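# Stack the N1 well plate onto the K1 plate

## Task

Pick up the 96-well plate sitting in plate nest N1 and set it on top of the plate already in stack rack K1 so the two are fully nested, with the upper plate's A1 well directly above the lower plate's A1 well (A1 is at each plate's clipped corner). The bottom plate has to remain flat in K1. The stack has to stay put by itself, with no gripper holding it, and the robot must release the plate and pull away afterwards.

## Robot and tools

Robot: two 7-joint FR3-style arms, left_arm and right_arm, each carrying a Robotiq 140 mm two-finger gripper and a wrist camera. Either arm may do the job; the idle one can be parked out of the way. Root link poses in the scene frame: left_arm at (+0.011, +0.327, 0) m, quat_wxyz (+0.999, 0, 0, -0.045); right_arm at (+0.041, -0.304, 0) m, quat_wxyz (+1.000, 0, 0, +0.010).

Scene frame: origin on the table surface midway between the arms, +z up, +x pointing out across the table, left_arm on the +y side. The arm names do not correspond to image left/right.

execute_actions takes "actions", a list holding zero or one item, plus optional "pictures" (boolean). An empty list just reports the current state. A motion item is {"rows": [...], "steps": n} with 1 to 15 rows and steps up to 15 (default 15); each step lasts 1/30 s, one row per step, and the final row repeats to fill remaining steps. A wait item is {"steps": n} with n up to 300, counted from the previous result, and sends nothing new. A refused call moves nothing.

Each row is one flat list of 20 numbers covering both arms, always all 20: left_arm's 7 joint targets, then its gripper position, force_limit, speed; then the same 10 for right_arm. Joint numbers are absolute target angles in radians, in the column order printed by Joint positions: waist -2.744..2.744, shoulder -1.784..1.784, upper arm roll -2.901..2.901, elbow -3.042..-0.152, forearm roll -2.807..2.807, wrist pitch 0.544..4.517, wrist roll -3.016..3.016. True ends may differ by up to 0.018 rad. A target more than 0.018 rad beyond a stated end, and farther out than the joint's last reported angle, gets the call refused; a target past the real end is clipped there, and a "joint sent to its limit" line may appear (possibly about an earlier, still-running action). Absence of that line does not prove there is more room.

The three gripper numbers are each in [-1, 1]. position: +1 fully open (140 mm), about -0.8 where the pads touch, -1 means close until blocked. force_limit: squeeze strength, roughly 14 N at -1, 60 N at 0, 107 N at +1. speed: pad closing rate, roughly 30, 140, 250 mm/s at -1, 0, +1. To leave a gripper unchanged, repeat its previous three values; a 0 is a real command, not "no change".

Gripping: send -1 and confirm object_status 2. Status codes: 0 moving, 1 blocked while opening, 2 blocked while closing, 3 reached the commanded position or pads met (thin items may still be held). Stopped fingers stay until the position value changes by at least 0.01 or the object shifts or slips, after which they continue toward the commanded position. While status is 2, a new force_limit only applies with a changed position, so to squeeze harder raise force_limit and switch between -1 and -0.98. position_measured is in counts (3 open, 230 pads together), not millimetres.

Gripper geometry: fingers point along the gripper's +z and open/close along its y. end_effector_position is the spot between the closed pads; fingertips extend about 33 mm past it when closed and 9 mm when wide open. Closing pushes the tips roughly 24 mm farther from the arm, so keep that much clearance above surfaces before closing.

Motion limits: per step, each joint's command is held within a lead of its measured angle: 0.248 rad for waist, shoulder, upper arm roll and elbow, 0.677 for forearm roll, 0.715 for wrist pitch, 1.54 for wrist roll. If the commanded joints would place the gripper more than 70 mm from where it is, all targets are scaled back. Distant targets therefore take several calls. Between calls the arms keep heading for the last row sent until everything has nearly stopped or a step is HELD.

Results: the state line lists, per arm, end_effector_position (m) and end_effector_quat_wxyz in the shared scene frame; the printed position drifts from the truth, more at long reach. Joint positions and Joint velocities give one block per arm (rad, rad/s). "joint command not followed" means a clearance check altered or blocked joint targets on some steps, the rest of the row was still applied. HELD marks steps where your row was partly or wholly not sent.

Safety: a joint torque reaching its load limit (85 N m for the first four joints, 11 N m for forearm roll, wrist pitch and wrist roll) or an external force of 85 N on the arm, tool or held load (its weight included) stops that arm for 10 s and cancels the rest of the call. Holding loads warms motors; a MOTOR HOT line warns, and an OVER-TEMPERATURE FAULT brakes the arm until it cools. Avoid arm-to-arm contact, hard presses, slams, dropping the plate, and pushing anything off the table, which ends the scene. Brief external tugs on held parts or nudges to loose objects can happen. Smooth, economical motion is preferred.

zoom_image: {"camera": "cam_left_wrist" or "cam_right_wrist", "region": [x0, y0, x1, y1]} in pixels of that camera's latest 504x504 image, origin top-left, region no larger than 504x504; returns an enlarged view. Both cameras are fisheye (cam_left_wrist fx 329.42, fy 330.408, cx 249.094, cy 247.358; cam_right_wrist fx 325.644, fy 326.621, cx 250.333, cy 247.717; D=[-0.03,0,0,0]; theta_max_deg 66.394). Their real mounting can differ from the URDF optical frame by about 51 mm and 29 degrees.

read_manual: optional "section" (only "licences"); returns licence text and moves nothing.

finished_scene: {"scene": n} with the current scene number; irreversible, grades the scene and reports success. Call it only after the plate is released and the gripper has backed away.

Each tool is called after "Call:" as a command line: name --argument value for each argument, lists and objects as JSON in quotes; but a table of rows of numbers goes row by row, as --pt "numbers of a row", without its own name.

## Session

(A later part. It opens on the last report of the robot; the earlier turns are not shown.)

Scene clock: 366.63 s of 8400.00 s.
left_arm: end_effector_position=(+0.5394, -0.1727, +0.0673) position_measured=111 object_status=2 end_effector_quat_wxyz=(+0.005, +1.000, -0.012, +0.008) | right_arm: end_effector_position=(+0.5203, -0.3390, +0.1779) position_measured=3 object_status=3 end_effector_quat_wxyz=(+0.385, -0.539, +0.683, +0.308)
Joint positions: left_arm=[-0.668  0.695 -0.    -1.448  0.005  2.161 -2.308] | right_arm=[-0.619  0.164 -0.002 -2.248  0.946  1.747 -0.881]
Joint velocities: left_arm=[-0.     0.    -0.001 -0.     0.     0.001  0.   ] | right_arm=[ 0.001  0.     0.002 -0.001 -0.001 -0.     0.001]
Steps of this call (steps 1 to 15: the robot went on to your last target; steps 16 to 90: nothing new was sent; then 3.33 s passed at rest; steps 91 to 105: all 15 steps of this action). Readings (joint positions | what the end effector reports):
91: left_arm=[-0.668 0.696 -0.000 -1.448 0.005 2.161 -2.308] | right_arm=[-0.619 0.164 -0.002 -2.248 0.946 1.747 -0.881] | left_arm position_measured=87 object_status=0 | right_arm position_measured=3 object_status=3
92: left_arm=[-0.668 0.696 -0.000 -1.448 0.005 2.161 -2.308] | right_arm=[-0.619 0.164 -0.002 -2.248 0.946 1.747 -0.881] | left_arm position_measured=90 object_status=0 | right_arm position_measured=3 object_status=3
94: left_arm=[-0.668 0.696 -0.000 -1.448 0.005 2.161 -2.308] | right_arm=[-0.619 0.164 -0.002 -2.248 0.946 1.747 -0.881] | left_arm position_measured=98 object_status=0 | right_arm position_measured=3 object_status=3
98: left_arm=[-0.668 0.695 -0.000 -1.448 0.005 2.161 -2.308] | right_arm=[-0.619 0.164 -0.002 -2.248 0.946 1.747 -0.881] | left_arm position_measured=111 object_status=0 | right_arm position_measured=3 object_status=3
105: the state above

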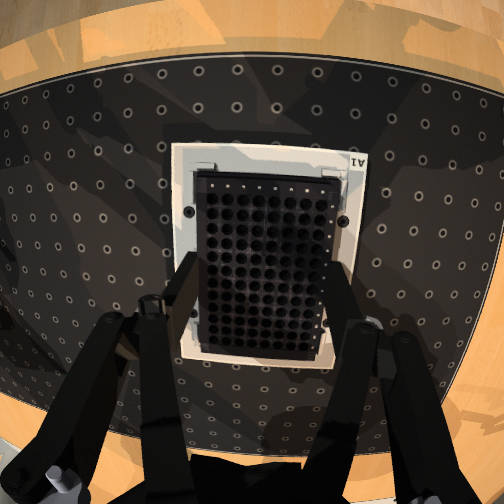

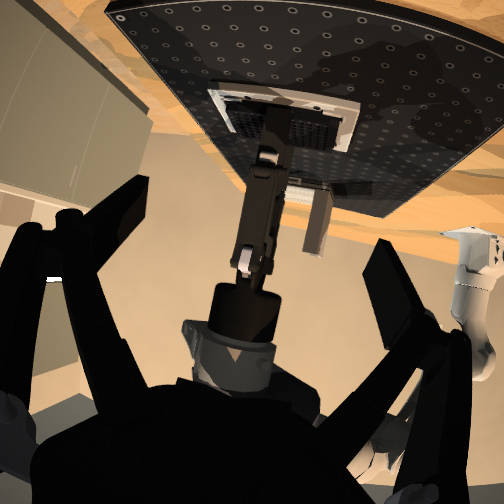

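Call:
execute_actions --actions '[{"rows":[ [-0.6663,0.6932,0,-1.4463,0.008,2.1555,-2.308,-1,0,-0.6,-0.62,0.163,0,-2.25,0.95,1.75,-0.887,1,0,0], [-0.6663,0.6922,0,-1.4457,0.008,2.1520,-2.308,-1,0,-0.6,-0.62,0.163,0,-2.25,0.95,1.75,-0.887,1,0,0], [-0.6663,0.6905,0,-1.4448,0.008,2.1480,-2.308,-1,0,-0.6,-0.62,0.163,0,-2.25,0.95,1.75,-0.887,1,0,0], [-0.6663,0.6884,0,-1.4436,0.008,2.1437,-2.308,-1,0,-0.6,-0.62,0.163,0,-2.25,0.95,1.75,-0.887,1,0,0], [-0.6663,0.6858,0,-1.4422,0.008,2.1394,-2.308,-1,0,-0.6,-0.62,0.163,0,-2.25,0.95,1.75,-0.887,1,0,0], [-0.6663,0.6831,0,-1.4408,0.008,2.1352,-2.308,-1,0,-0.6,-0.62,0.163,0,-2.25,0.95,1.75,-0.887,1,0,0], [-0.6663,0.6804,0,-1.4393,0.008,2.1315,-2.308,-1,0,-0.6,-0.62,0.163,0,-2.25,0.95,1.75,-0.887,1,0,0], [-0.6663,0.6779,0,-1.4379,0.008,2.1285,-2.308,-1,0,-0.6,-0.62,0.163,0,-2.25,0.95,1.75,-0.887,1,0,0], [-0.6663,0.6741,0,-1.4382,0.008,2.1254,-2.306,-1,0,-0.6,-0.62,0.163,0,-2.25,0.95,1.75,-0.887,1,0,0], [-0.6663,0.6676,0,-1.4417,0.008,2.1235,-2.303,-1,0,-0.6,-0.62,0.163,0,-2.25,0.95,1.75,-0.887,1,0,0], [-0.6663,0.6587,0,-1.4484,0.008,2.1220,-2.301,-1,0,-0.6,-0.62,0.163,0,-2.25,0.95,1.75,-0.887,1,0,0], [-0.6663,0.6473,0,-1.4584,0.008,2.1204,-2.299,-1,0,-0.6,-0.62,0.163,0,-2.25,0.95,1.75,-0.887,1,0,0], [-0.6663,0.6334,0,-1.4712,0.008,2.1188,-2.295,-1,0,-0.6,-0.62,0.163,0,-2.25,0.95,1.75,-0.887,1,0,0], [-0.6663,0.6165,0,-1.4867,0.008,2.1169,-2.289,-1,0,-0.6,-0.62,0.163,0,-2.25,0.95,1.75,-0.887,1,0,0], [-0.6663,0.5971,0,-1.5047,0.008,2.1149,-2.282,-1,0,-0.6,-0.62,0.163,0,-2.25,0.95,1.75,-0.887,1,0,0] ]}]' --pictures false

Call:
execute_actions --actions '[{"rows":[ [-0.6650,0.5753,0,-1.5248,0.008,2.1128,-2.273,-1,0,-0.6,-0.6185,0.163,0,-2.25,0.9504,1.7508,-0.8867,1,0,0], [-0.6612,0.5511,0,-1.5472,0.008,2.1105,-2.263,-1,0,-0.6,-0.6141,0.163,0,-2.25,0.9516,1.7533,-0.8859,1,0,0], [-0.6549,0.5249,0,-1.5714,0.008,2.1080,-2.252,-1,0,-0.6,-0.6068,0.163,0,-2.25,0.9537,1.7574,-0.8845,1,0,0], [-0.6463,0.4969,0,-1.5972,0.008,2.1055,-2.240,-1,0,-0.6,-0.5967,0.163,0,-2.25,0.9565,1.7630,-0.8825,1,0,0], [-0.6352,0.4673,0,-1.6244,0.008,2.1029,-2.2265,-1,0,-0.6,-0.5838,0.163,0,-2.25,0.9601,1.7701,-0.8800,1,0,0], [-0.6220,0.4366,0,-1.6528,0.008,2.1002,-2.212,-1,0,-0.6,-0.5684,0.163,0,-2.25,0.9643,1.7787,-0.8771,1,0,0], [-0.6067,0.4050,0,-1.6820,0.008,2.0975,-2.198,-1,0,-0.6,-0.5507,0.163,0,-2.25,0.9693,1.7885,-0.8736,1,0,0], [-0.5896,0.3727,0,-1.7118,0.008,2.0948,-2.182,-1,0,-0.6,-0.5307,0.163,0,-2.25,0.9748,1.7996,-0.8698,1,0,0], [-0.5707,0.3402,0,-1.7419,0.008,2.0921,-2.167,-1,0,-0.6,-0.5087,0.163,0,-2.25,0.9809,1.8118,-0.8656,1,0,0], [-0.5504,0.3076,0,-1.7719,0.008,2.0895,-2.151,-1,0,-0.6,-0.4850,0.163,0,-2.25,0.9875,1.8250,-0.8610,1,0,0], [-0.5287,0.2753,0,-1.8017,0.008,2.0870,-2.135,-1,0,-0.6,-0.4598,0.163,0,-2.25,0.9945,1.8390,-0.8562,1,0,0], [-0.5061,0.2437,0,-1.8309,0.008,2.0845,-2.120,-1,0,-0.6,-0.4334,0.163,0,-2.25,1.0018,1.8537,-0.8511,1,0,0], [-0.4826,0.2130,0,-1.8593,0.008,2.0822,-2.104,-1,0,-0.6,-0.4062,0.163,0,-2.25,1.0094,1.8688,-0.8458,1,0,0], [-0.4587,0.1834,0,-1.8865,0.008,2.0801,-2.090,-1,0,-0.6,-0.3782,0.163,0,-2.25,1.0172,1.8843,-0.8404,1,0,0], [-0.4344,0.1554,0,-1.9123,0.008,2.0781,-2.0755,-1,0,-0.6,-0.3500,0.163,0,-2.25,1.0250,1.9000,-0.8350,1,0,0] ]}]' --pictures false

Call:
execute_actions --actions '[{"rows":[ [-0.4101,0.1292,0,-1.9365,0.008,2.0762,-2.062,-1,0,-0.6,-0.3218,0.163,0,-2.25,1.0328,1.9157,-0.8296,1,0,0], [-0.3862,0.1050,0,-1.9589,0.008,2.0746,-2.050,-1,0,-0.6,-0.2938,0.163,0,-2.25,1.0406,1.9312,-0.8242,1,0,0], [-0.3627,0.0832,0,-1.9790,0.008,2.0732,-2.039,-1,0,-0.6,-0.2666,0.163,0,-2.25,1.0482,1.9464,-0.8189,1,0,0], [-0.3401,0.0638,0,-1.9970,0.008,2.0721,-2.029,-1,0,-0.6,-0.2402,0.163,0,-2.25,1.0555,1.9610,-0.8138,1,0,0], [-0.3185,0.0469,0,-2.0125,0.008,2.0712,-2.020,-1,0,-0.6,-0.2150,0.163,0,-2.25,1.0625,1.9750,-0.8090,1,0,0], [-0.2981,0.0330,0,-2.0253,0.008,2.0705,-2.013,-1,0,-0.6,-0.1913,0.163,0,-2.25,1.0691,1.9882,-0.8044,1,0,0], [-0.2792,0.0220,0,-2.0355,0.008,2.0701,-2.007,-1,0,-0.6,-0.1693,0.163,0,-2.25,1.0752,2.0004,-0.8002,1,0,0], [-0.2621,0.0141,0,-2.0428,0.008,2.070,-2.003,-1,0,-0.6,-0.1493,0.163,0,-2.25,1.0807,2.0115,-0.7964,1,0,0], [-0.2468,0.0093,0,-2.0472,0.008,2.070,-2.001,-1,0,-0.6,-0.1316,0.163,0,-2.25,1.0857,2.0214,-0.7929,1,0,0], [-0.2336,0.0077,0,-2.0487,0.008,2.070,-2.000,-1,0,-0.6,-0.1162,0.163,0,-2.25,1.0900,2.0299,-0.7900,1,0,0], [-0.2225,0.0077,0,-2.0487,0.008,2.070,-2.000,-1,0,-0.6,-0.1033,0.163,0,-2.25,1.0935,2.0370,-0.7875,1,0,0], [-0.2139,0.0077,0,-2.0487,0.008,2.070,-2.000,-1,0,-0.6,-0.0932,0.163,0,-2.25,1.0963,2.0427,-0.7855,1,0,0], [-0.2076,0.0077,0,-2.0487,0.008,2.070,-2.000,-1,0,-0.6,-0.0859,0.163,0,-2.25,1.0984,2.0467,-0.7841,1,0,0], [-0.2038,0.0077,0,-2.0487,0.008,2.070,-2.000,-1,0,-0.6,-0.0815,0.163,0,-2.25,1.0996,2.0492,-0.7833,1,0,0], [-0.2025,0.0077,0,-2.0487,0.008,2.070,-2.000,-1,0,-0.6,-0.08,0.163,0,-2.25,1.1,2.05,-0.783,1,0,0] ]}]' --pictures false

Call:
execute_actions --actions '[{"steps":25}]'

Scene clock: 487.13 s of 8400.00 s.
left_arm: end_effector_position=(+0.5337, -0.1672, +0.0947) position_measured=111 object_status=2 end_effector_quat_wxyz=(+0.004, +1.000, -0.014, +0.008) | right_arm: end_effector_position=(+0.5203, -0.3390, +0.1778) position_measured=3 object_status=3 end_effector_quat_wxyz=(+0.385, -0.539, +0.683, +0.308)
Joint positions: left_arm=[-0.668  0.635 -0.    -1.476  0.005  2.128 -2.305] | right_arm=[-0.619  0.164 -0.002 -2.248  0.946  1.747 -0.881]
Joint velocities: left_arm=[-0.    -0.427 -0.002 -0.377  0.001 -0.082  0.051] | right_arm=[-0.001  0.     0.    -0.     0.001  0.     0.001]
Steps of this call (steps 1 to 15: the robot went on to your last target; steps 16 to 90: nothing new was sent; then 117.00 s passed at rest; steps 91 to 105: all 15 steps of this action). Readings (joint positions | what the end effector reports):
91: left_arm=[-0.668 0.695 -0.000 -1.448 0.005 2.161 -2.308] | right_arm=[-0.619 0.164 -0.002 -2.248 0.946 1.747 -0.881] | left_arm position_measured=111 object_status=2 | right_arm position_measured=3 object_status=3
92: left_arm=[-0.668 0.695 -0.000 -1.448 0.005 2.160 -2.308] | right_arm=[-0.619 0.164 -0.002 -2.248 0.946 1.747 -0.881] | left_arm position_measured=111 object_status=2 | right_arm position_measured=3 object_status=3
94: left_arm=[-0.668 0.694 -0.000 -1.448 0.005 2.156 -2.308] | right_arm=[-0.619 0.164 -0.002 -2.248 0.946 1.747 -0.881] | left_arm position_measured=111 object_status=2 | right_arm position_measured=3 object_status=3
98: left_arm=[-0.668 0.687 -0.000 -1.444 0.005 2.145 -2.308] | right_arm=[-0.619 0.164 -0.002 -2.248 0.946 1.747 -0.881] | left_arm position_measured=111 object_status=2 | right_arm position_measured=3 object_status=3
105: the state above

Scene clock: 487.63 s of 8400.00 s.
left_arm: end_effector_position=(+0.5312, -0.0147, +0.1957) position_measured=111 object_status=2 end_effector_quat_wxyz=(+0.005, +1.000, +0.016, +0.011) | right_arm: end_effector_position=(+0.5466, -0.2573, +0.1715) position_measured=3 object_status=3 end_effector_quat_wxyz=(+0.364, -0.586, +0.655, +0.308)
Joint positions: left_arm=[-0.489  0.221 -0.003 -1.848  0.005  2.093 -2.189] | right_arm=[-0.414  0.164 -0.003 -2.248  0.998  1.838 -0.867]
Joint velocities: left_arm=[ 0.704 -0.902  0.059 -0.797 -0.001 -0.096  0.349] | right_arm=[0.782 0.    0.043 0.001 0.197 0.358 0.087]
Steps of this call (steps 1 to 15: all 15 steps of this action). Readings (joint positions | what the end effector reports):
1: left_arm=[-0.668 0.619 -0.000 -1.491 0.005 2.126 -2.302] | right_arm=[-0.619 0.164 -0.002 -2.248 0.946 1.747 -0.881] | left_arm position_measured=111 object_status=2 | right_arm position_measured=3 object_status=3
2: left_arm=[-0.667 0.601 -0.000 -1.508 0.005 2.124 -2.299] | right_arm=[-0.618 0.164 -0.002 -2.248 0.946 1.747 -0.881] | left_arm position_measured=111 object_status=2 | right_arm position_measured=3 object_status=3
4: left_arm=[-0.663 0.557 -0.002 -1.549 0.005 2.119 -2.291] | right_arm=[-0.613 0.164 -0.002 -2.248 0.948 1.750 -0.881] | left_arm position_measured=111 object_status=2 | right_arm position_measured=3 object_status=3
8: left_arm=[-0.629 0.445 -0.005 -1.650 0.005 2.109 -2.263] | right_arm=[-0.571 0.164 -0.004 -2.248 0.959 1.768 -0.881] | left_arm position_measured=111 object_status=2 | right_arm position_measured=3 object_status=3
15: the state above

Scene clock: 488.13 s of 8400.00 s.
left_arm: end_effector_position=(+0.5451, +0.1639, +0.2264) position_measured=111 object_status=2 end_effector_quat_wxyz=(+0.002, +0.996, +0.089, +0.010) | right_arm: end_effector_position=(+0.5626, -0.1179, +0.1618) position_measured=3 object_status=3 end_effector_quat_wxyz=(-0.333, +0.644, -0.620, -0.299)
Joint positions: left_arm=[-0.212  0.009  0.005 -2.044  0.006  2.074 -2.049] | right_arm=[-0.093  0.164  0.004 -2.248  1.087  2.014 -0.813]
Joint velocities: left_arm=[ 0.168 -0.002  0.    -0.032  0.    -0.009  0.138] | right_arm=[ 0.199 -0.     0.005  0.     0.073  0.182  0.079]
Steps of this call (steps 1 to 15: all 15 steps of this action). Readings (joint positions | what the end effector reports):
1: left_arm=[-0.465 0.192 -0.002 -1.874 0.006 2.091 -2.176] | right_arm=[-0.386 0.164 -0.003 -2.248 1.005 1.851 -0.864] | left_arm position_measured=111 object_status=2 | right_arm position_measured=3 object_status=3
2: left_arm=[-0.440 0.164 -0.001 -1.899 0.006 2.088 -2.164] | right_arm=[-0.358 0.164 -0.002 -2.248 1.012 1.864 -0.860] | left_arm position_measured=111 object_status=2 | right_arm position_measured=3 object_status=3
4: left_arm=[-0.391 0.113 0.001 -1.945 0.006 2.084 -2.141] | right_arm=[-0.303 0.164 -0.001 -2.248 1.027 1.892 -0.853] | left_arm position_measured=111 object_status=2 | right_arm position_measured=3 object_status=3
8: left_arm=[-0.303 0.041 0.003 -2.012 0.006 2.078 -2.097] | right_arm=[-0.200 0.164 0.001 -2.248 1.055 1.945 -0.837] | left_arm position_measured=111 object_status=2 | right_arm position_measured=3 object_status=3
15: the state above

Scene clock: 488.97 s of 8400.00 s.
left_arm: end_effector_position=(+0.5445, +0.1673, +0.2250) position_measured=111 object_status=2 end_effector_quat_wxyz=(+0.001, +0.997, +0.072, +0.009) | right_arm: end_effector_position=(+0.5698, -0.1192, +0.1593) position_measured=3 object_status=3 end_effector_quat_wxyz=(-0.331, +0.636, -0.633, -0.291)
Joint positions: left_arm=[-0.203  0.009  0.001 -2.047  0.006  2.073 -2.01 ] | right_arm=[-0.082  0.164  0.002 -2.248  1.096  2.046 -0.79 ]
Joint velocities: left_arm=[ 0.    -0.    -0.001 -0.001  0.001  0.     0.01 ] | right_arm=[-0.     0.     0.     0.    -0.     0.002  0.005]
Steps of this call (steps 1 to 25: the robot went on to your last target). Readings (joint positions | what the end effector reports):
1: left_arm=[-0.208 0.009 0.005 -2.045 0.006 2.074 -2.045] | right_arm=[-0.087 0.164 0.004 -2.248 1.089 2.019 -0.811] | left_arm position_measured=111 object_status=2 | right_arm position_measured=3 object_status=3
2: left_arm=[-0.205 0.009 0.005 -2.046 0.006 2.073 -2.041] | right_arm=[-0.084 0.164 0.004 -2.248 1.091 2.024 -0.808] | left_arm position_measured=111 object_status=2 | right_arm position_measured=3 object_status=3
4: left_arm=[-0.204 0.009 0.004 -2.047 0.006 2.073 -2.034] | right_arm=[-0.082 0.164 0.004 -2.248 1.093 2.031 -0.804] | left_arm position_measured=111 object_status=2 | right_arm position_measured=3 object_status=3
8: left_arm=[-0.203 0.009 0.002 -2.047 0.006 2.073 -2.025] | right_arm=[-0.082 0.164 0.002 -2.248 1.095 2.039 -0.799] | left_arm position_measured=111 object_status=2 | right_arm position_measured=3 object_status=3
25: the state above

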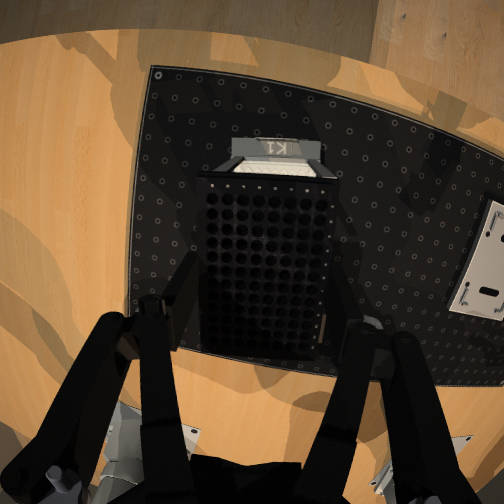

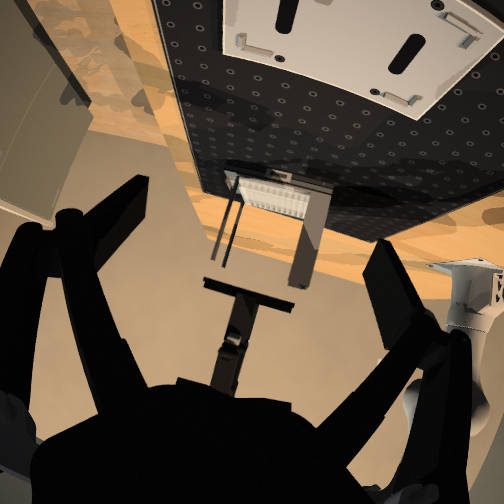

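Call:
zoom_image --camera "cam_left_wrist" --region '[185, 120, 365, 220]'

Call:
zoom_image --camera "cam_left_wrist" --region '[185, 290, 345, 380]'

Call:
zoom_image --camera "cam_right_wrist" --region '[190, 160, 350, 330]'

Region (185, 120, 365, 220) of cam_left_wrist's 504x504 image, scaled by 2.800, with more detail than that image has.

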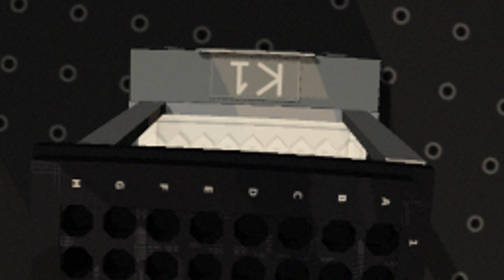

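Region (185, 290, 345, 380) of cam_left_wrist's 504x504 image, scaled by 3.150, with more detail than that image has; it fills the top 284 rows of this view, and the rest is white.

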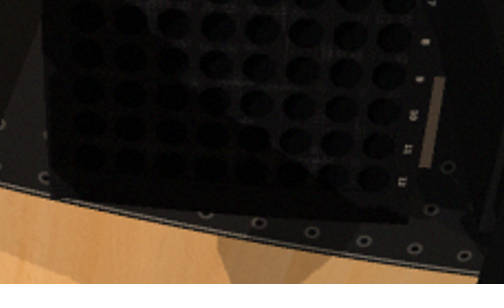

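Region (190, 160, 350, 330) of cam_right_wrist's 504x504 image, scaled by 2.965, with more detail than that image has; it fills the left 474 columns of this view, and the rest is white.

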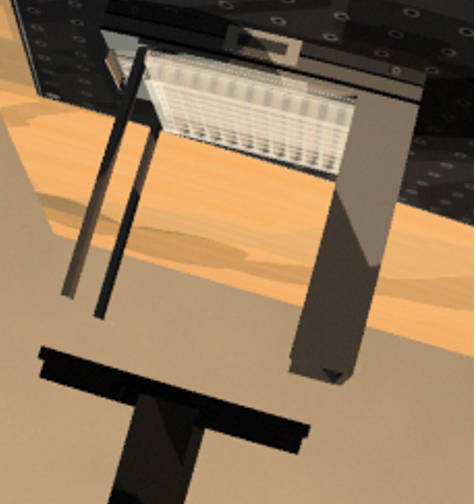

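Call:
zoom_image --camera "cam_left_wrist" --region '[225, 145, 335, 190]'

Call:
zoom_image --camera "cam_right_wrist" --region '[220, 165, 320, 225]'

Region (225, 145, 335, 190) of cam_left_wrist's 504x504 image, scaled by 4.582, with more detail than that image has; it fills the top 206 rows of this view, and the rest is white.

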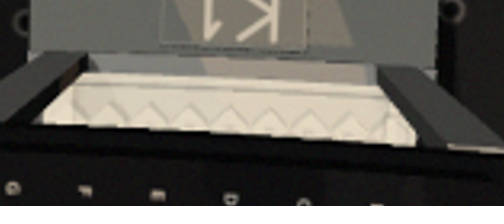

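Region (220, 165, 320, 225) of cam_right_wrist's 504x504 image, scaled by 5.040, with more detail than that image has; it fills the top 302 rows of this view, and the rest is white.

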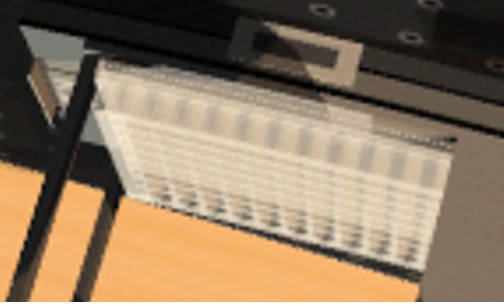

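Call:
execute_actions --actions '[{"rows":[ [-0.2051,0.0105,0,-2.0493,0.008,2.0790,-2.014,-1,0,-0.6,-0.08,0.163,0,-2.25,1.1,2.05,-0.783,1,0,0], [-0.2056,0.0108,0,-2.0509,0.008,2.0835,-2.020,-1,0,-0.6,-0.08,0.163,0,-2.25,1.1,2.05,-0.783,1,0,0], [-0.2062,0.0112,0,-2.0536,0.008,2.0890,-2.026,-1,0,-0.6,-0.08,0.163,0,-2.25,1.1,2.05,-0.783,1,0,0], [-0.2071,0.0118,0,-2.0572,0.008,2.0955,-2.032,-1,0,-0.6,-0.08,0.163,0,-2.25,1.1,2.05,-0.783,1,0,0], [-0.2082,0.0125,0,-2.0615,0.008,2.1026,-2.038,-1,0,-0.6,-0.08,0.163,0,-2.25,1.1,2.05,-0.783,1,0,0], [-0.2095,0.0133,0,-2.0664,0.008,2.1088,-2.044,-1,0,-0.6,-0.08,0.163,0,-2.25,1.1,2.05,-0.783,1,0,0], [-0.2108,0.0141,0,-2.0717,0.008,2.1149,-2.050,-1,0,-0.6,-0.08,0.163,0,-2.25,1.1,2.05,-0.783,1,0,0], [-0.2121,0.0150,0,-2.0770,0.008,2.1206,-2.054,-1,0,-0.6,-0.08,0.163,0,-2.25,1.1,2.05,-0.783,1,0,0], [-0.2134,0.0158,0,-2.0823,0.008,2.1256,-2.056,-1,0,-0.6,-0.08,0.163,0,-2.25,1.1,2.05,-0.783,1,0,0], [-0.2147,0.0166,0,-2.0872,0.008,2.1297,-2.056,-1,0,-0.6,-0.08,0.163,0,-2.25,1.1,2.05,-0.783,1,0,0], [-0.2158,0.0173,0,-2.0915,0.008,2.1328,-2.056,-1,0,-0.6,-0.08,0.163,0,-2.25,1.1,2.05,-0.783,1,0,0], [-0.2167,0.0179,0,-2.0951,0.008,2.1348,-2.055,-1,0,-0.6,-0.08,0.163,0,-2.25,1.1,2.05,-0.783,1,0,0], [-0.2173,0.0183,0,-2.0978,0.008,2.1354,-2.053,-1,0,-0.6,-0.08,0.163,0,-2.25,1.1,2.05,-0.783,1,0,0], [-0.2178,0.0186,0,-2.0994,0.008,2.1354,-2.050,-1,0,-0.6,-0.08,0.163,0,-2.25,1.1,2.05,-0.783,1,0,0], [-0.2179,0.0187,0,-2.1000,0.008,2.1354,-2.047,-1,0,-0.6,-0.08,0.163,0,-2.25,1.1,2.05,-0.783,1,0,0] ]}]' --pictures false

Call:
execute_actions --actions '[{"steps":22}]'

Call:
zoom_image --camera "cam_left_wrist" --region '[185, 120, 365, 220]'

Call:
zoom_image --camera "cam_left_wrist" --region '[185, 290, 345, 380]'

Call:
zoom_image --camera "cam_right_wrist" --region '[195, 240, 325, 310]'

Scene clock: 609.47 s of 8400.00 s.
left_arm: end_effector_position=(+0.5368, +0.1626, +0.2026) position_measured=111 object_status=2 end_effector_quat_wxyz=(-0.000, +0.997, +0.078, +0.005) | right_arm: end_effector_position=(+0.5699, -0.1193, +0.1592) position_measured=3 object_status=3 end_effector_quat_wxyz=(-0.331, +0.636, -0.634, -0.291)
Joint positions: left_arm=[-0.215  0.018  0.001 -2.094  0.006  2.122 -2.034] | right_arm=[-0.082  0.164  0.002 -2.248  1.096  2.046 -0.789]
Joint velocities: left_arm=[-0.017  0.024 -0.004 -0.072  0.     0.058 -0.019] | right_arm=[ 0.001  0.001 -0.    -0.001 -0.001  0.     0.001]
Steps of this call (steps 1 to 15: the robot went on to your last target; steps 16 to 90: nothing new was sent; then 117.00 s passed at rest; steps 91 to 105: all 15 steps of this action). Readings (joint positions | what the end effector reports):
91: left_arm=[-0.203 0.009 0.001 -2.047 0.006 2.073 -2.007] | right_arm=[-0.082 0.164 0.002 -2.248 1.096 2.046 -0.789] | left_arm position_measured=111 object_status=2 | right_arm position_measured=3 object_status=3
92: left_arm=[-0.203 0.009 0.001 -2.048 0.006 2.074 -2.008] | right_arm=[-0.082 0.164 0.002 -2.248 1.096 2.046 -0.789] | left_arm position_measured=111 object_status=2 | right_arm position_measured=3 object_status=3
94: left_arm=[-0.204 0.009 0.001 -2.050 0.006 2.079 -2.010] | right_arm=[-0.082 0.164 0.002 -2.248 1.096 2.046 -0.789] | left_arm position_measured=111 object_status=2 | right_arm position_measured=3 object_status=3
98: left_arm=[-0.207 0.011 0.001 -2.064 0.006 2.096 -2.020] | right_arm=[-0.082 0.164 0.002 -2.248 1.096 2.046 -0.789] | left_arm position_measured=111 object_status=2 | right_arm position_measured=3 object_status=3
105: the state above

Scene clock: 610.20 s of 8400.00 s.
left_arm: end_effector_position=(+0.5379, +0.1616, +0.2010) position_measured=111 object_status=2 end_effector_quat_wxyz=(+0.001, +0.997, +0.080, +0.008) | right_arm: end_effector_position=(+0.5699, -0.1193, +0.1592) position_measured=3 object_status=3 end_effector_quat_wxyz=(-0.331, +0.636, -0.634, -0.291)
Joint positions: left_arm=[-0.216  0.019  0.001 -2.098  0.006  2.132 -2.039] | right_arm=[-0.082  0.164  0.002 -2.248  1.096  2.046 -0.789]
Joint velocities: left_arm=[ 0.    -0.002  0.001 -0.001  0.001  0.001 -0.001] | right_arm=[ 0.001  0.     0.001 -0.     0.    -0.001  0.001]
Steps of this call (steps 1 to 22: the robot went on to your last target). Readings (joint positions | what the end effector reports):
1: left_arm=[-0.216 0.019 0.001 -2.096 0.006 2.123 -2.034] | right_arm=[-0.082 0.164 0.002 -2.248 1.096 2.046 -0.789] | left_arm position_measured=111 object_status=2 | right_arm position_measured=3 object_status=3
2: left_arm=[-0.216 0.019 0.001 -2.097 0.006 2.125 -2.035] | right_arm=[-0.082 0.164 0.002 -2.248 1.096 2.046 -0.789] | left_arm position_measured=111 object_status=2 | right_arm position_measured=3 object_status=3
4: left_arm=[-0.216 0.019 0.001 -2.098 0.006 2.127 -2.036] | right_arm=[-0.082 0.164 0.002 -2.248 1.096 2.046 -0.789] | left_arm position_measured=111 object_status=2 | right_arm position_measured=3 object_status=3
8: left_arm=[-0.216 0.019 0.001 -2.098 0.006 2.130 -2.037] | right_arm=[-0.082 0.164 0.002 -2.248 1.096 2.046 -0.789] | left_arm position_measured=111 object_status=2 | right_arm position_measured=3 object_status=3
22: the state above

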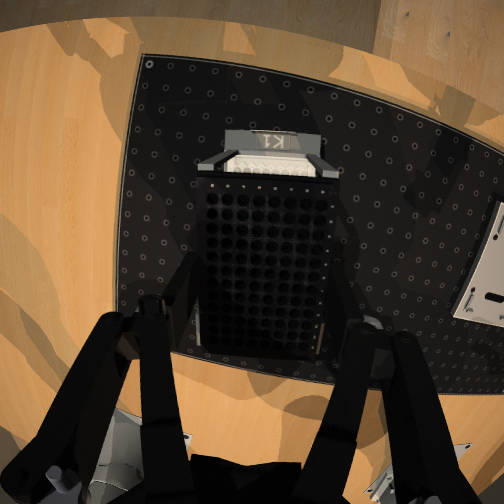

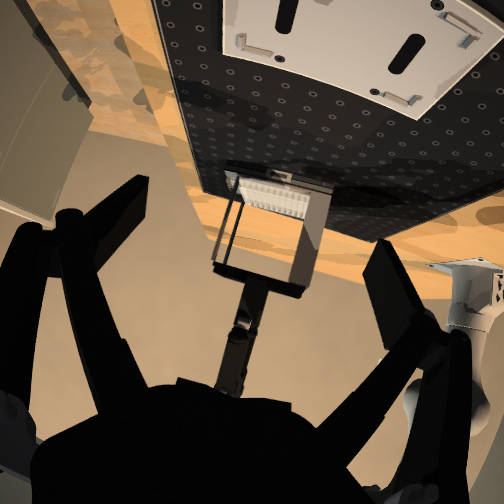

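Region (185, 120, 365, 220) of cam_left_wrist's 504x504 image, scaled by 2.800, with more detail than that image has.

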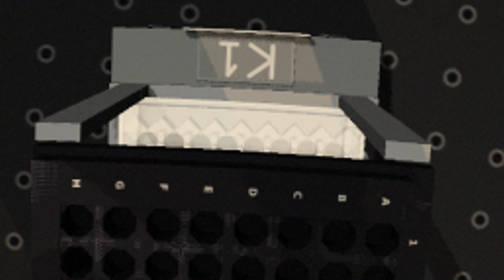

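Region (185, 290, 345, 380) of cam_left_wrist's 504x504 image, scaled by 3.150, with more detail than that image has; it fills the top 284 rows of this view, and the rest is white.

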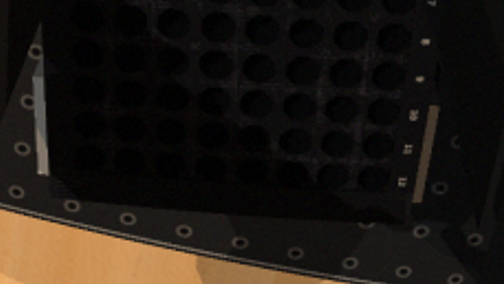

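Region (195, 240, 325, 310) of cam_right_wrist's 504x504 image, scaled by 3.877, with more detail than that image has; it fills the top 271 rows of this view, and the rest is white.

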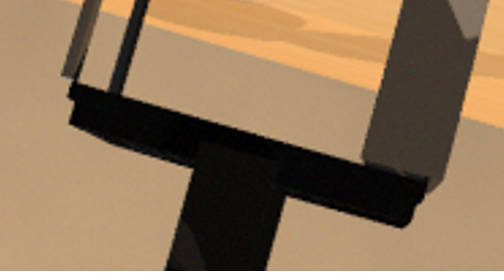

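Call:
zoom_image --camera "cam_left_wrist" --region '[270, 145, 350, 190]'

Call:
zoom_image --camera "cam_left_wrist" --region '[190, 140, 270, 185]'

Call:
zoom_image --camera "cam_right_wrist" --region '[200, 245, 250, 280]'

Call:
zoom_image --camera "cam_right_wrist" --region '[275, 268, 325, 303]'

Region (270, 145, 350, 190) of cam_left_wrist's 504x504 image, scaled by 6.300, with more detail than that image has; it fills the top 284 rows of this view, and the rest is white.

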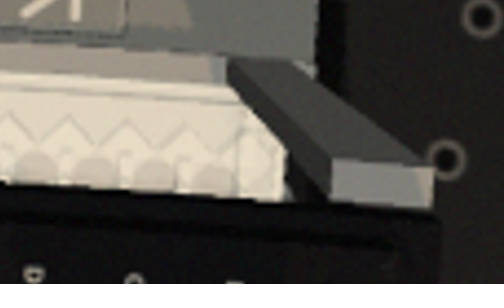

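Region (190, 140, 270, 185) of cam_left_wrist's 504x504 image, scaled by 6.300, with more detail than that image has; it fills the top 284 rows of this view, and the rest is white.

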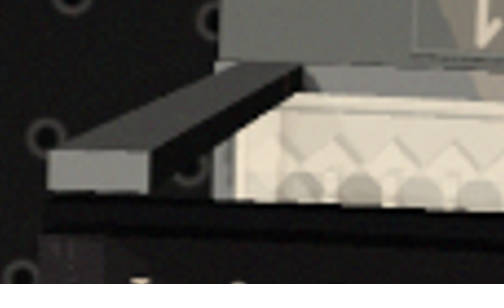

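Region (200, 245, 250, 280) of cam_right_wrist's 504x504 image, scaled by 10.080, with more detail than that image has; it fills the top 353 rows of this view, and the rest is white.

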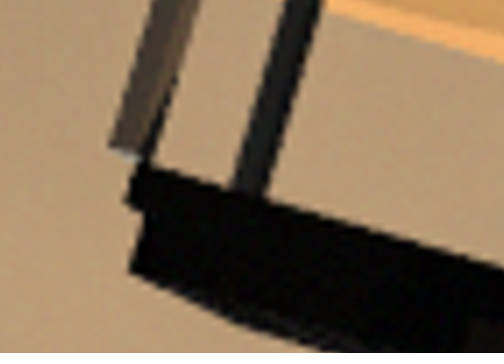

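Region (275, 268, 325, 303) of cam_right_wrist's 504x504 image, scaled by 10.080, with more detail than that image has; it fills the top 353 rows of this view, and the rest is white.

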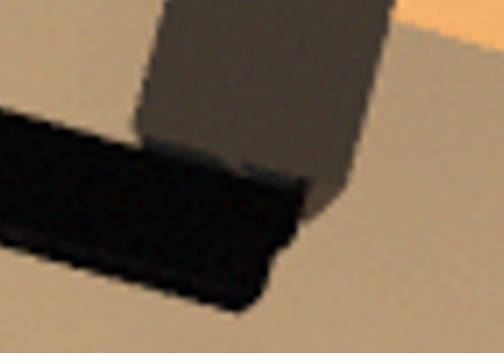

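Call:
zoom_image --camera "cam_left_wrist" --region '[228, 154, 278, 176]'

Call:
zoom_image --camera "cam_left_wrist" --region '[272, 156, 322, 178]'

Region (228, 154, 278, 176) of cam_left_wrist's 504x504 image, scaled by 10.080, with more detail than that image has; it fills the top 222 rows of this view, and the rest is white.

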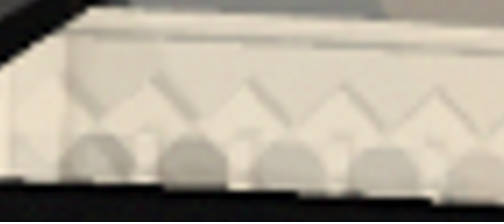

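Region (272, 156, 322, 178) of cam_left_wrist's 504x504 image, scaled by 10.080, with more detail than that image has; it fills the top 222 rows of this view, and the rest is white.

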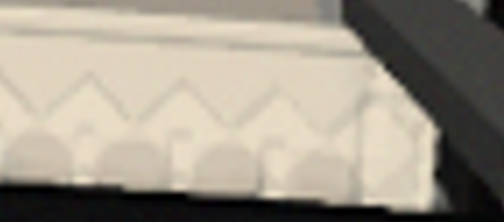

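Call:
execute_actions --actions '[{"rows":[ [-0.2179,0.0158,0,-2.0995,0.008,2.132,-2.047,-1,0,-0.6,-0.08,0.163,0,-2.25,1.1,2.05,-0.783,1,0,0], [-0.2179,0.0106,0,-2.0995,0.008,2.130,-2.047,-1,0,-0.6,-0.08,0.163,0,-2.25,1.1,2.05,-0.783,1,0,0], [-0.2179,0.0022,0,-2.1030,0.008,2.128,-2.047,-1,0,-0.6,-0.08,0.163,0,-2.25,1.1,2.05,-0.783,1,0,0], [-0.2179,-0.0090,0,-2.1100,0.008,2.126,-2.047,-1,0,-0.6,-0.08,0.163,0,-2.25,1.1,2.05,-0.783,1,0,0], [-0.2179,-0.0227,0,-2.1200,0.008,2.124,-2.047,-1,0,-0.6,-0.08,0.163,0,-2.25,1.1,2.05,-0.783,1,0,0], [-0.2179,-0.0380,0,-2.1330,0.008,2.123,-2.047,-1,0,-0.6,-0.08,0.163,0,-2.25,1.1,2.05,-0.783,1,0,0], [-0.2179,-0.0545,0,-2.1485,0.008,2.122,-2.047,-1,0,-0.6,-0.08,0.163,0,-2.25,1.1,2.05,-0.783,1,0,0], [-0.2179,-0.0713,0,-2.1655,0.008,2.122,-2.047,-1,0,-0.6,-0.08,0.163,0,-2.25,1.1,2.05,-0.783,1,0,0], [-0.2179,-0.0878,0,-2.1830,0.008,2.122,-2.047,-1,0,-0.6,-0.08,0.163,0,-2.25,1.1,2.05,-0.783,1,0,0], [-0.2179,-0.1032,0,-2.2000,0.008,2.122,-2.047,-1,0,-0.6,-0.08,0.163,0,-2.25,1.1,2.05,-0.783,1,0,0], [-0.2179,-0.1168,0,-2.2155,0.008,2.122,-2.047,-1,0,-0.6,-0.08,0.163,0,-2.25,1.1,2.05,-0.783,1,0,0], [-0.2179,-0.1280,0,-2.2290,0.008,2.122,-2.047,-1,0,-0.6,-0.08,0.163,0,-2.25,1.1,2.05,-0.783,1,0,0], [-0.2179,-0.1364,0,-2.2395,0.008,2.122,-2.047,-1,0,-0.6,-0.08,0.163,0,-2.25,1.1,2.05,-0.783,1,0,0], [-0.2179,-0.1416,0,-2.2470,0.008,2.122,-2.047,-1,0,-0.6,-0.08,0.163,0,-2.25,1.1,2.05,-0.783,1,0,0], [-0.2179,-0.1434,0,-2.2510,0.008,2.122,-2.047,-1,0,-0.6,-0.08,0.163,0,-2.25,1.1,2.05,-0.783,1,0,0] ]}]' --pictures false

Call:
execute_actions --actions '[{"steps":8}]'

Call:
zoom_image --camera "cam_left_wrist" --region '[230, 85, 360, 185]'

Scene clock: 684.80 s of 8400.00 s.
left_arm: end_effector_position=(+0.4983, +0.1740, +0.2188) position_measured=111 object_status=2 end_effector_quat_wxyz=(+0.003, +0.997, +0.080, +0.013) | right_arm: end_effector_position=(+0.5699, -0.1193, +0.1592) position_measured=3 object_status=3 end_effector_quat_wxyz=(-0.331, +0.636, -0.634, -0.291)
Joint positions: left_arm=[-0.216 -0.13   0.001 -2.229  0.006  2.125 -2.04 ] | right_arm=[-0.082  0.164  0.002 -2.248  1.096  2.046 -0.789]
Joint velocities: left_arm=[-0.001 -0.207 -0.001 -0.26  -0.001 -0.013  0.002] | right_arm=[0.002 0.    0.001 0.    0.002 0.001 0.   ]
Steps of this call (steps 1 to 15: the robot went on to your last target; steps 16 to 90: nothing new was sent; then 71.10 s passed at rest; steps 91 to 105: all 15 steps of this action). Readings (joint positions | what the end effector reports):
91: left_arm=[-0.216 0.019 0.001 -2.099 0.006 2.132 -2.040] | right_arm=[-0.082 0.164 0.002 -2.248 1.096 2.046 -0.789] | left_arm position_measured=111 object_status=2 | right_arm position_measured=3 object_status=3
92: left_arm=[-0.216 0.018 0.001 -2.099 0.006 2.132 -2.040] | right_arm=[-0.082 0.164 0.002 -2.248 1.096 2.046 -0.789] | left_arm position_measured=111 object_status=2 | right_arm position_measured=3 object_status=3
94: left_arm=[-0.216 0.011 0.001 -2.103 0.006 2.132 -2.040] | right_arm=[-0.082 0.164 0.002 -2.248 1.096 2.046 -0.789] | left_arm position_measured=111 object_status=2 | right_arm position_measured=3 object_status=3
98: left_arm=[-0.216 -0.035 0.001 -2.136 0.006 2.129 -2.040] | right_arm=[-0.082 0.164 0.002 -2.248 1.096 2.046 -0.789] | left_arm position_measured=111 object_status=2 | right_arm position_measured=3 object_status=3
105: the state above

Scene clock: 685.07 s of 8400.00 s.
left_arm: end_effector_position=(+0.4907, +0.1764, +0.2149) position_measured=111 object_status=2 end_effector_quat_wxyz=(+0.001, +0.997, +0.080, +0.009) | right_arm: end_effector_position=(+0.5699, -0.1193, +0.1592) position_measured=3 object_status=3 end_effector_quat_wxyz=(-0.331, +0.636, -0.634, -0.291)
Joint positions: left_arm=[-0.216 -0.141  0.001 -2.249  0.006  2.124 -2.04 ] | right_arm=[-0.082  0.164  0.002 -2.248  1.096  2.046 -0.789]
Joint velocities: left_arm=[-0.002 -0.004  0.    -0.009 -0.     0.    -0.001] | right_arm=[-0.    -0.001 -0.001  0.001  0.    -0.001  0.001]
Steps of this call (steps 1 to 8: the robot went on to your last target). Readings (joint positions | what the end effector reports):
1: left_arm=[-0.216 -0.135 0.001 -2.236 0.006 2.125 -2.040] | right_arm=[-0.082 0.164 0.002 -2.248 1.096 2.046 -0.789] | left_arm position_measured=111 object_status=2 | right_arm position_measured=3 object_status=3
2: left_arm=[-0.216 -0.138 0.001 -2.240 0.006 2.125 -2.040] | right_arm=[-0.082 0.164 0.002 -2.248 1.096 2.046 -0.789] | left_arm position_measured=111 object_status=2 | right_arm position_measured=3 object_status=3
4: left_arm=[-0.216 -0.141 0.001 -2.246 0.006 2.125 -2.040] | right_arm=[-0.082 0.164 0.002 -2.248 1.096 2.046 -0.789] | left_arm position_measured=111 object_status=2 | right_arm position_measured=3 object_status=3
8: the state above

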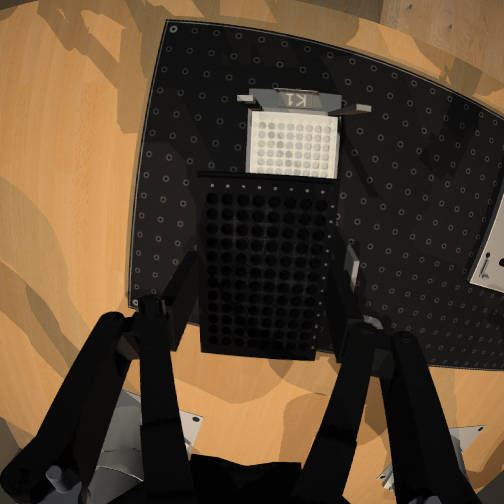

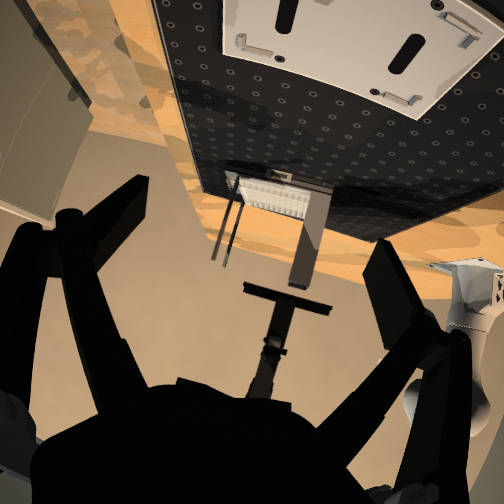

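Region (230, 85, 360, 185) of cam_left_wrist's 504x504 image, scaled by 3.877, with more detail than that image has; it fills the top 388 rows of this view, and the rest is white.

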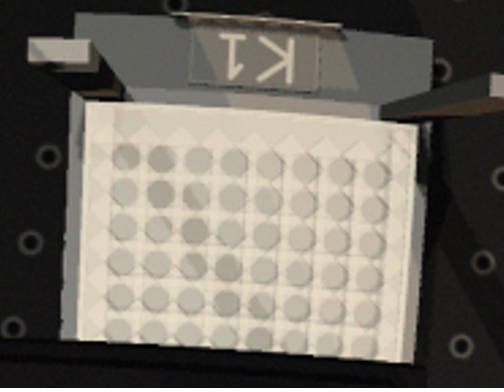

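Call:
zoom_image --camera "cam_left_wrist" --region '[310, 105, 350, 140]'

Call:
zoom_image --camera "cam_left_wrist" --region '[242, 100, 282, 135]'

Call:
zoom_image --camera "cam_left_wrist" --region '[305, 165, 355, 210]'

Region (310, 105, 350, 140) of cam_left_wrist's 504x504 image, scaled by 12.600, with more detail than that image has; it fills the top 441 rows of this view, and the rest is white.

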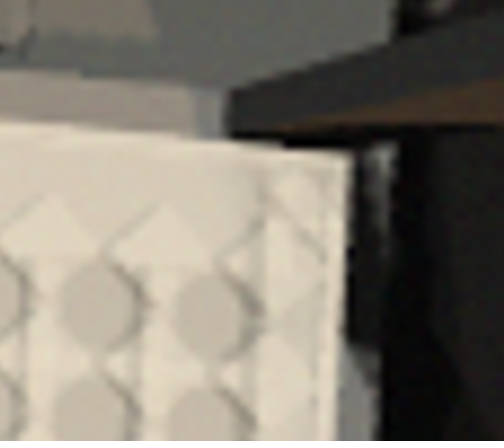

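Region (242, 100, 282, 135) of cam_left_wrist's 504x504 image, scaled by 12.600, with more detail than that image has; it fills the top 441 rows of this view, and the rest is white.

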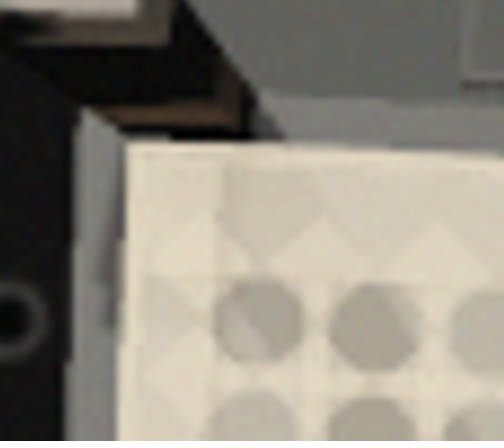

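Region (305, 165, 355, 210) of cam_left_wrist's 504x504 image, scaled by 10.080, with more detail than that image has; it fills the top 454 rows of this view, and the rest is white.

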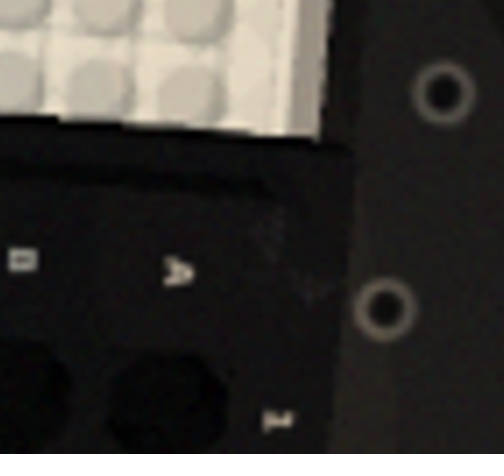

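Call:
execute_actions --actions '[{"rows":[ [-0.2179,-0.1390,0,-2.2443,0.008,2.125,-2.047,-1,0,-0.6,-0.08,0.163,0,-2.25,1.1,2.05,-0.783,1,0,0], [-0.2179,-0.1362,0,-2.2397,0.008,2.126,-2.047,-1,0,-0.6,-0.08,0.163,0,-2.25,1.1,2.05,-0.783,1,0,0], [-0.2179,-0.1315,0,-2.2334,0.008,2.127,-2.047,-1,0,-0.6,-0.08,0.163,0,-2.25,1.1,2.05,-0.783,1,0,0], [-0.2179,-0.1250,0,-2.2256,0.008,2.127,-2.047,-1,0,-0.6,-0.08,0.163,0,-2.25,1.1,2.05,-0.783,1,0,0], [-0.2179,-0.1171,0,-2.2165,0.008,2.127,-2.047,-1,0,-0.6,-0.08,0.163,0,-2.25,1.1,2.05,-0.783,1,0,0], [-0.2179,-0.1077,0,-2.2062,0.008,2.127,-2.047,-1,0,-0.6,-0.08,0.163,0,-2.25,1.1,2.05,-0.783,1,0,0], [-0.2179,-0.0972,0,-2.1951,0.008,2.127,-2.047,-1,0,-0.6,-0.08,0.163,0,-2.25,1.1,2.05,-0.783,1,0,0], [-0.2179,-0.0859,0,-2.1835,0.008,2.127,-2.047,-1,0,-0.6,-0.08,0.163,0,-2.25,1.1,2.05,-0.783,1,0,0], [-0.2179,-0.0739,0,-2.1715,0.008,2.127,-2.047,-1,0,-0.6,-0.08,0.163,0,-2.25,1.1,2.05,-0.783,1,0,0], [-0.2179,-0.0617,0,-2.1595,0.008,2.128,-2.047,-1,0,-0.6,-0.08,0.163,0,-2.25,1.1,2.05,-0.783,1,0,0], [-0.2179,-0.0495,0,-2.1479,0.008,2.128,-2.047,-1,0,-0.6,-0.08,0.163,0,-2.25,1.1,2.05,-0.783,1,0,0], [-0.2179,-0.0375,0,-2.1368,0.008,2.129,-2.047,-1,0,-0.6,-0.08,0.163,0,-2.25,1.1,2.05,-0.783,1,0,0], [-0.2179,-0.0262,0,-2.1265,0.008,2.130,-2.047,-1,0,-0.6,-0.08,0.163,0,-2.25,1.1,2.05,-0.783,1,0,0], [-0.2179,-0.0157,0,-2.1174,0.008,2.131,-2.047,-1,0,-0.6,-0.08,0.163,0,-2.25,1.1,2.05,-0.783,1,0,0], [-0.2179,-0.0063,0,-2.1096,0.008,2.132,-2.047,-1,0,-0.6,-0.08,0.163,0,-2.25,1.1,2.05,-0.783,1,0,0] ]}]' --pictures false

Call:
execute_actions --actions '[{"rows":[ [-0.2179,0.0016,0,-2.1033,0.008,2.133,-2.047,-1,0,-0.6,-0.08,0.163,0,-2.25,1.1,2.05,-0.783,1,0,0], [-0.2179,0.0081,0,-2.0987,0.008,2.134,-2.047,-1,0,-0.6,-0.08,0.163,0,-2.25,1.1,2.05,-0.783,1,0,0], [-0.2179,0.0128,0,-2.0959,0.008,2.135,-2.047,-1,0,-0.6,-0.08,0.163,0,-2.25,1.1,2.05,-0.783,1,0,0], [-0.2179,0.0156,0,-2.0950,0.008,2.136,-2.047,-1,0,-0.6,-0.08,0.163,0,-2.25,1.1,2.05,-0.783,1,0,0], [-0.2179,0.0166,0,-2.0950,0.008,2.1372,-2.047,-1,0,-0.6,-0.08,0.163,0,-2.25,1.1,2.05,-0.783,1,0,0], [-0.2179,0.0166,0,-2.0950,0.008,2.1372,-2.047,-1,0,-0.6,-0.08,0.163,0,-2.25,1.1,2.05,-0.783,1,0,0], [-0.2179,0.0166,0,-2.0960,0.008,2.1372,-2.047,-1,0,-0.6,-0.08,0.163,0,-2.25,1.1,2.05,-0.783,1,0,0], [-0.2179,0.0166,0,-2.0980,0.008,2.1372,-2.047,-1,0,-0.6,-0.08,0.163,0,-2.25,1.1,2.05,-0.783,1,0,0], [-0.2179,0.0166,0,-2.0995,0.008,2.1372,-2.047,-1,0,-0.6,-0.08,0.163,0,-2.25,1.1,2.05,-0.783,1,0,0], [-0.2179,0.0166,0,-2.1007,0.008,2.1372,-2.047,-1,0,-0.6,-0.08,0.163,0,-2.25,1.1,2.05,-0.783,1,0,0], [-0.2179,0.0166,0,-2.1018,0.008,2.1372,-2.047,-1,0,-0.6,-0.08,0.163,0,-2.25,1.1,2.05,-0.783,1,0,0], [-0.2179,0.0166,0,-2.1027,0.008,2.1372,-2.047,-1,0,-0.6,-0.08,0.163,0,-2.25,1.1,2.05,-0.783,1,0,0], [-0.2179,0.0166,0,-2.1033,0.008,2.1372,-2.047,-1,0,-0.6,-0.08,0.163,0,-2.25,1.1,2.05,-0.783,1,0,0], [-0.2179,0.0166,0,-2.1036,0.008,2.1372,-2.047,-1,0,-0.6,-0.08,0.163,0,-2.25,1.1,2.05,-0.783,1,0,0] ],"steps":15}]' --pictures false

Call:
execute_actions --actions '[{"steps":10}]'

Call:
zoom_image --camera "cam_left_wrist" --region '[300, 155, 350, 190]'

Call:
zoom_image --camera "cam_left_wrist" --region '[188, 148, 238, 183]'

Call:
zoom_image --camera "cam_left_wrist" --region '[185, 290, 345, 380]'

Scene clock: 752.07 s of 8400.00 s.
left_arm: end_effector_position=(+0.5281, +0.1646, +0.2124) position_measured=111 object_status=2 end_effector_quat_wxyz=(+0.003, +0.997, +0.080, +0.013) | right_arm: end_effector_position=(+0.5699, -0.1193, +0.1592) position_measured=3 object_status=3 end_effector_quat_wxyz=(-0.331, +0.636, -0.634, -0.291)
Joint positions: left_arm=[-0.216 -0.031  0.001 -2.132  0.006  2.127 -2.04 ] | right_arm=[-0.082  0.164  0.002 -2.248  1.096  2.046 -0.789]
Joint velocities: left_arm=[-0.001  0.325 -0.001  0.273 -0.     0.025  0.001] | right_arm=[-0.    -0.    -0.001 -0.001 -0.     0.    -0.002]
Steps of this call (steps 1 to 30: the robot went on to your last target; steps 31 to 90: nothing new was sent; then 63.50 s passed at rest; steps 91 to 105: all 15 steps of this action). Readings (joint positions | what the end effector reports):
91: left_arm=[-0.216 -0.141 0.001 -2.249 0.006 2.124 -2.040] | right_arm=[-0.082 0.164 0.002 -2.248 1.096 2.046 -0.789] | left_arm position_measured=111 object_status=2 | right_arm position_measured=3 object_status=3
92: left_arm=[-0.216 -0.140 0.001 -2.247 0.006 2.124 -2.040] | right_arm=[-0.082 0.164 0.002 -2.248 1.096 2.046 -0.789] | left_arm position_measured=111 object_status=2 | right_arm position_measured=3 object_status=3
94: left_arm=[-0.216 -0.135 0.001 -2.240 0.006 2.124 -2.040] | right_arm=[-0.082 0.164 0.002 -2.248 1.096 2.046 -0.789] | left_arm position_measured=111 object_status=2 | right_arm position_measured=3 object_status=3
98: left_arm=[-0.216 -0.109 0.001 -2.207 0.006 2.125 -2.040] | right_arm=[-0.082 0.164 0.002 -2.248 1.096 2.046 -0.789] | left_arm position_measured=111 object_status=2 | right_arm position_measured=3 object_status=3
105: the state above

Scene clock: 752.57 s of 8400.00 s.
left_arm: end_effector_position=(+0.5374, +0.1616, +0.2014) position_measured=111 object_status=2 end_effector_quat_wxyz=(+0.001, +0.997, +0.080, +0.008) | right_arm: end_effector_position=(+0.5699, -0.1193, +0.1592) position_measured=3 object_status=3 end_effector_quat_wxyz=(-0.331, +0.636, -0.634, -0.291)
Joint positions: left_arm=[-0.216  0.016  0.001 -2.101  0.006  2.134 -2.04 ] | right_arm=[-0.082  0.164  0.002 -2.248  1.096  2.046 -0.789]
Joint velocities: left_arm=[-0.     0.    -0.    -0.009  0.     0.004  0.   ] | right_arm=[-0.001 -0.001  0.     0.002  0.001  0.    -0.001]
Steps of this call (steps 1 to 15: all 15 steps of this action). Readings (joint positions | what the end effector reports):
1: left_arm=[-0.216 -0.021 0.001 -2.124 0.006 2.128 -2.040] | right_arm=[-0.082 0.164 0.002 -2.248 1.096 2.046 -0.789] | left_arm position_measured=111 object_status=2 | right_arm position_measured=3 object_status=3
2: left_arm=[-0.216 -0.012 0.001 -2.116 0.006 2.128 -2.040] | right_arm=[-0.082 0.164 0.002 -2.248 1.096 2.046 -0.789] | left_arm position_measured=111 object_status=2 | right_arm position_measured=3 object_status=3
4: left_arm=[-0.216 0.003 0.001 -2.106 0.006 2.130 -2.040] | right_arm=[-0.082 0.164 0.002 -2.248 1.096 2.046 -0.789] | left_arm position_measured=111 object_status=2 | right_arm position_measured=3 object_status=3
8: left_arm=[-0.216 0.015 0.001 -2.100 0.006 2.132 -2.040] | right_arm=[-0.082 0.164 0.002 -2.248 1.096 2.046 -0.789] | left_arm position_measured=111 object_status=2 | right_arm position_measured=3 object_status=3
15: the state above

Scene clock: 752.90 s of 8400.00 s.
left_arm: end_effector_position=(+0.5373, +0.1616, +0.2012) position_measured=111 object_status=2 end_effector_quat_wxyz=(+0.001, +0.997, +0.080, +0.008) | right_arm: end_effector_position=(+0.5699, -0.1193, +0.1592) position_measured=3 object_status=3 end_effector_quat_wxyz=(-0.331, +0.636, -0.634, -0.291)
Joint positions: left_arm=[-0.216  0.016  0.001 -2.102  0.006  2.134 -2.04 ] | right_arm=[-0.082  0.164  0.002 -2.248  1.096  2.046 -0.789]
Joint velocities: left_arm=[-0.001 -0.001  0.001  0.     0.002  0.001  0.001] | right_arm=[-0.    -0.     0.    -0.001 -0.002 -0.001 -0.001]
Steps of this call (steps 1 to 10: the robot went on to your last target). Readings (joint positions | what the end effector reports):
1: left_arm=[-0.216 0.016 0.001 -2.102 0.006 2.134 -2.040] | right_arm=[-0.082 0.164 0.002 -2.248 1.096 2.046 -0.789] | left_arm position_measured=111 object_status=2 | right_arm position_measured=3 object_status=3
2: left_arm=[-0.216 0.016 0.001 -2.102 0.006 2.134 -2.040] | right_arm=[-0.082 0.164 0.002 -2.248 1.096 2.046 -0.789] | left_arm position_measured=111 object_status=2 | right_arm position_measured=3 object_status=3
4: left_arm=[-0.216 0.016 0.001 -2.102 0.006 2.134 -2.040] | right_arm=[-0.082 0.164 0.002 -2.248 1.096 2.046 -0.789] | left_arm position_measured=111 object_status=2 | right_arm position_measured=3 object_status=3
8: left_arm=[-0.216 0.016 0.001 -2.102 0.006 2.134 -2.040] | right_arm=[-0.082 0.164 0.002 -2.248 1.096 2.046 -0.789] | left_arm position_measured=111 object_status=2 | right_arm position_measured=3 object_status=3
10: the state above

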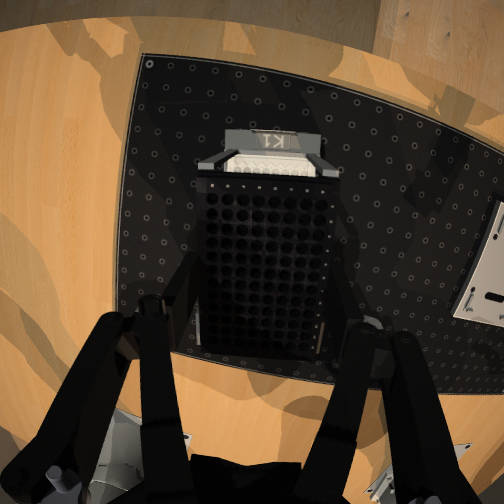

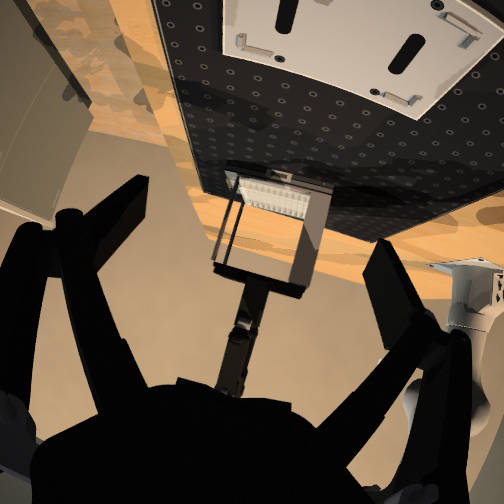

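Region (300, 155, 350, 190) of cam_left_wrist's 504x504 image, scaled by 10.080, with more detail than that image has; it fills the top 353 rows of this view, and the rest is white.

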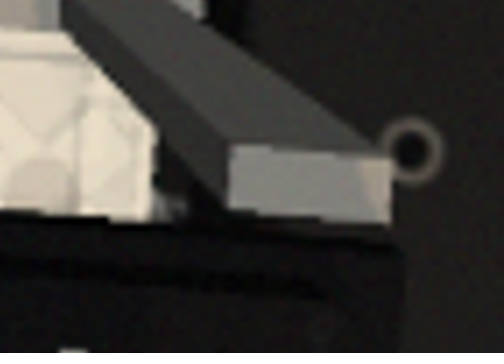

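Region (188, 148, 238, 183) of cam_left_wrist's 504x504 image, scaled by 10.080, with more detail than that image has; it fills the top 353 rows of this view, and the rest is white.

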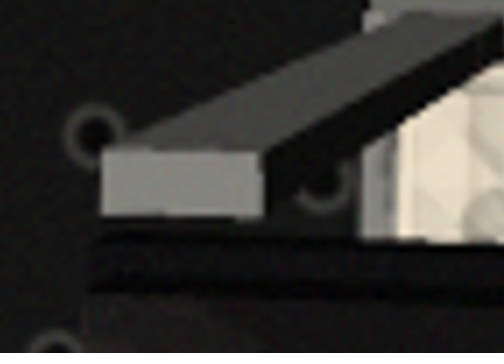

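Region (185, 290, 345, 380) of cam_left_wrist's 504x504 image, scaled by 3.150, with more detail than that image has; it fills the top 284 rows of this view, and the rest is white.

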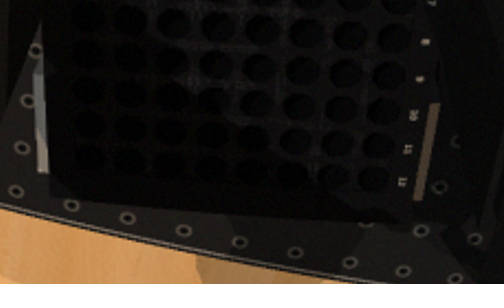

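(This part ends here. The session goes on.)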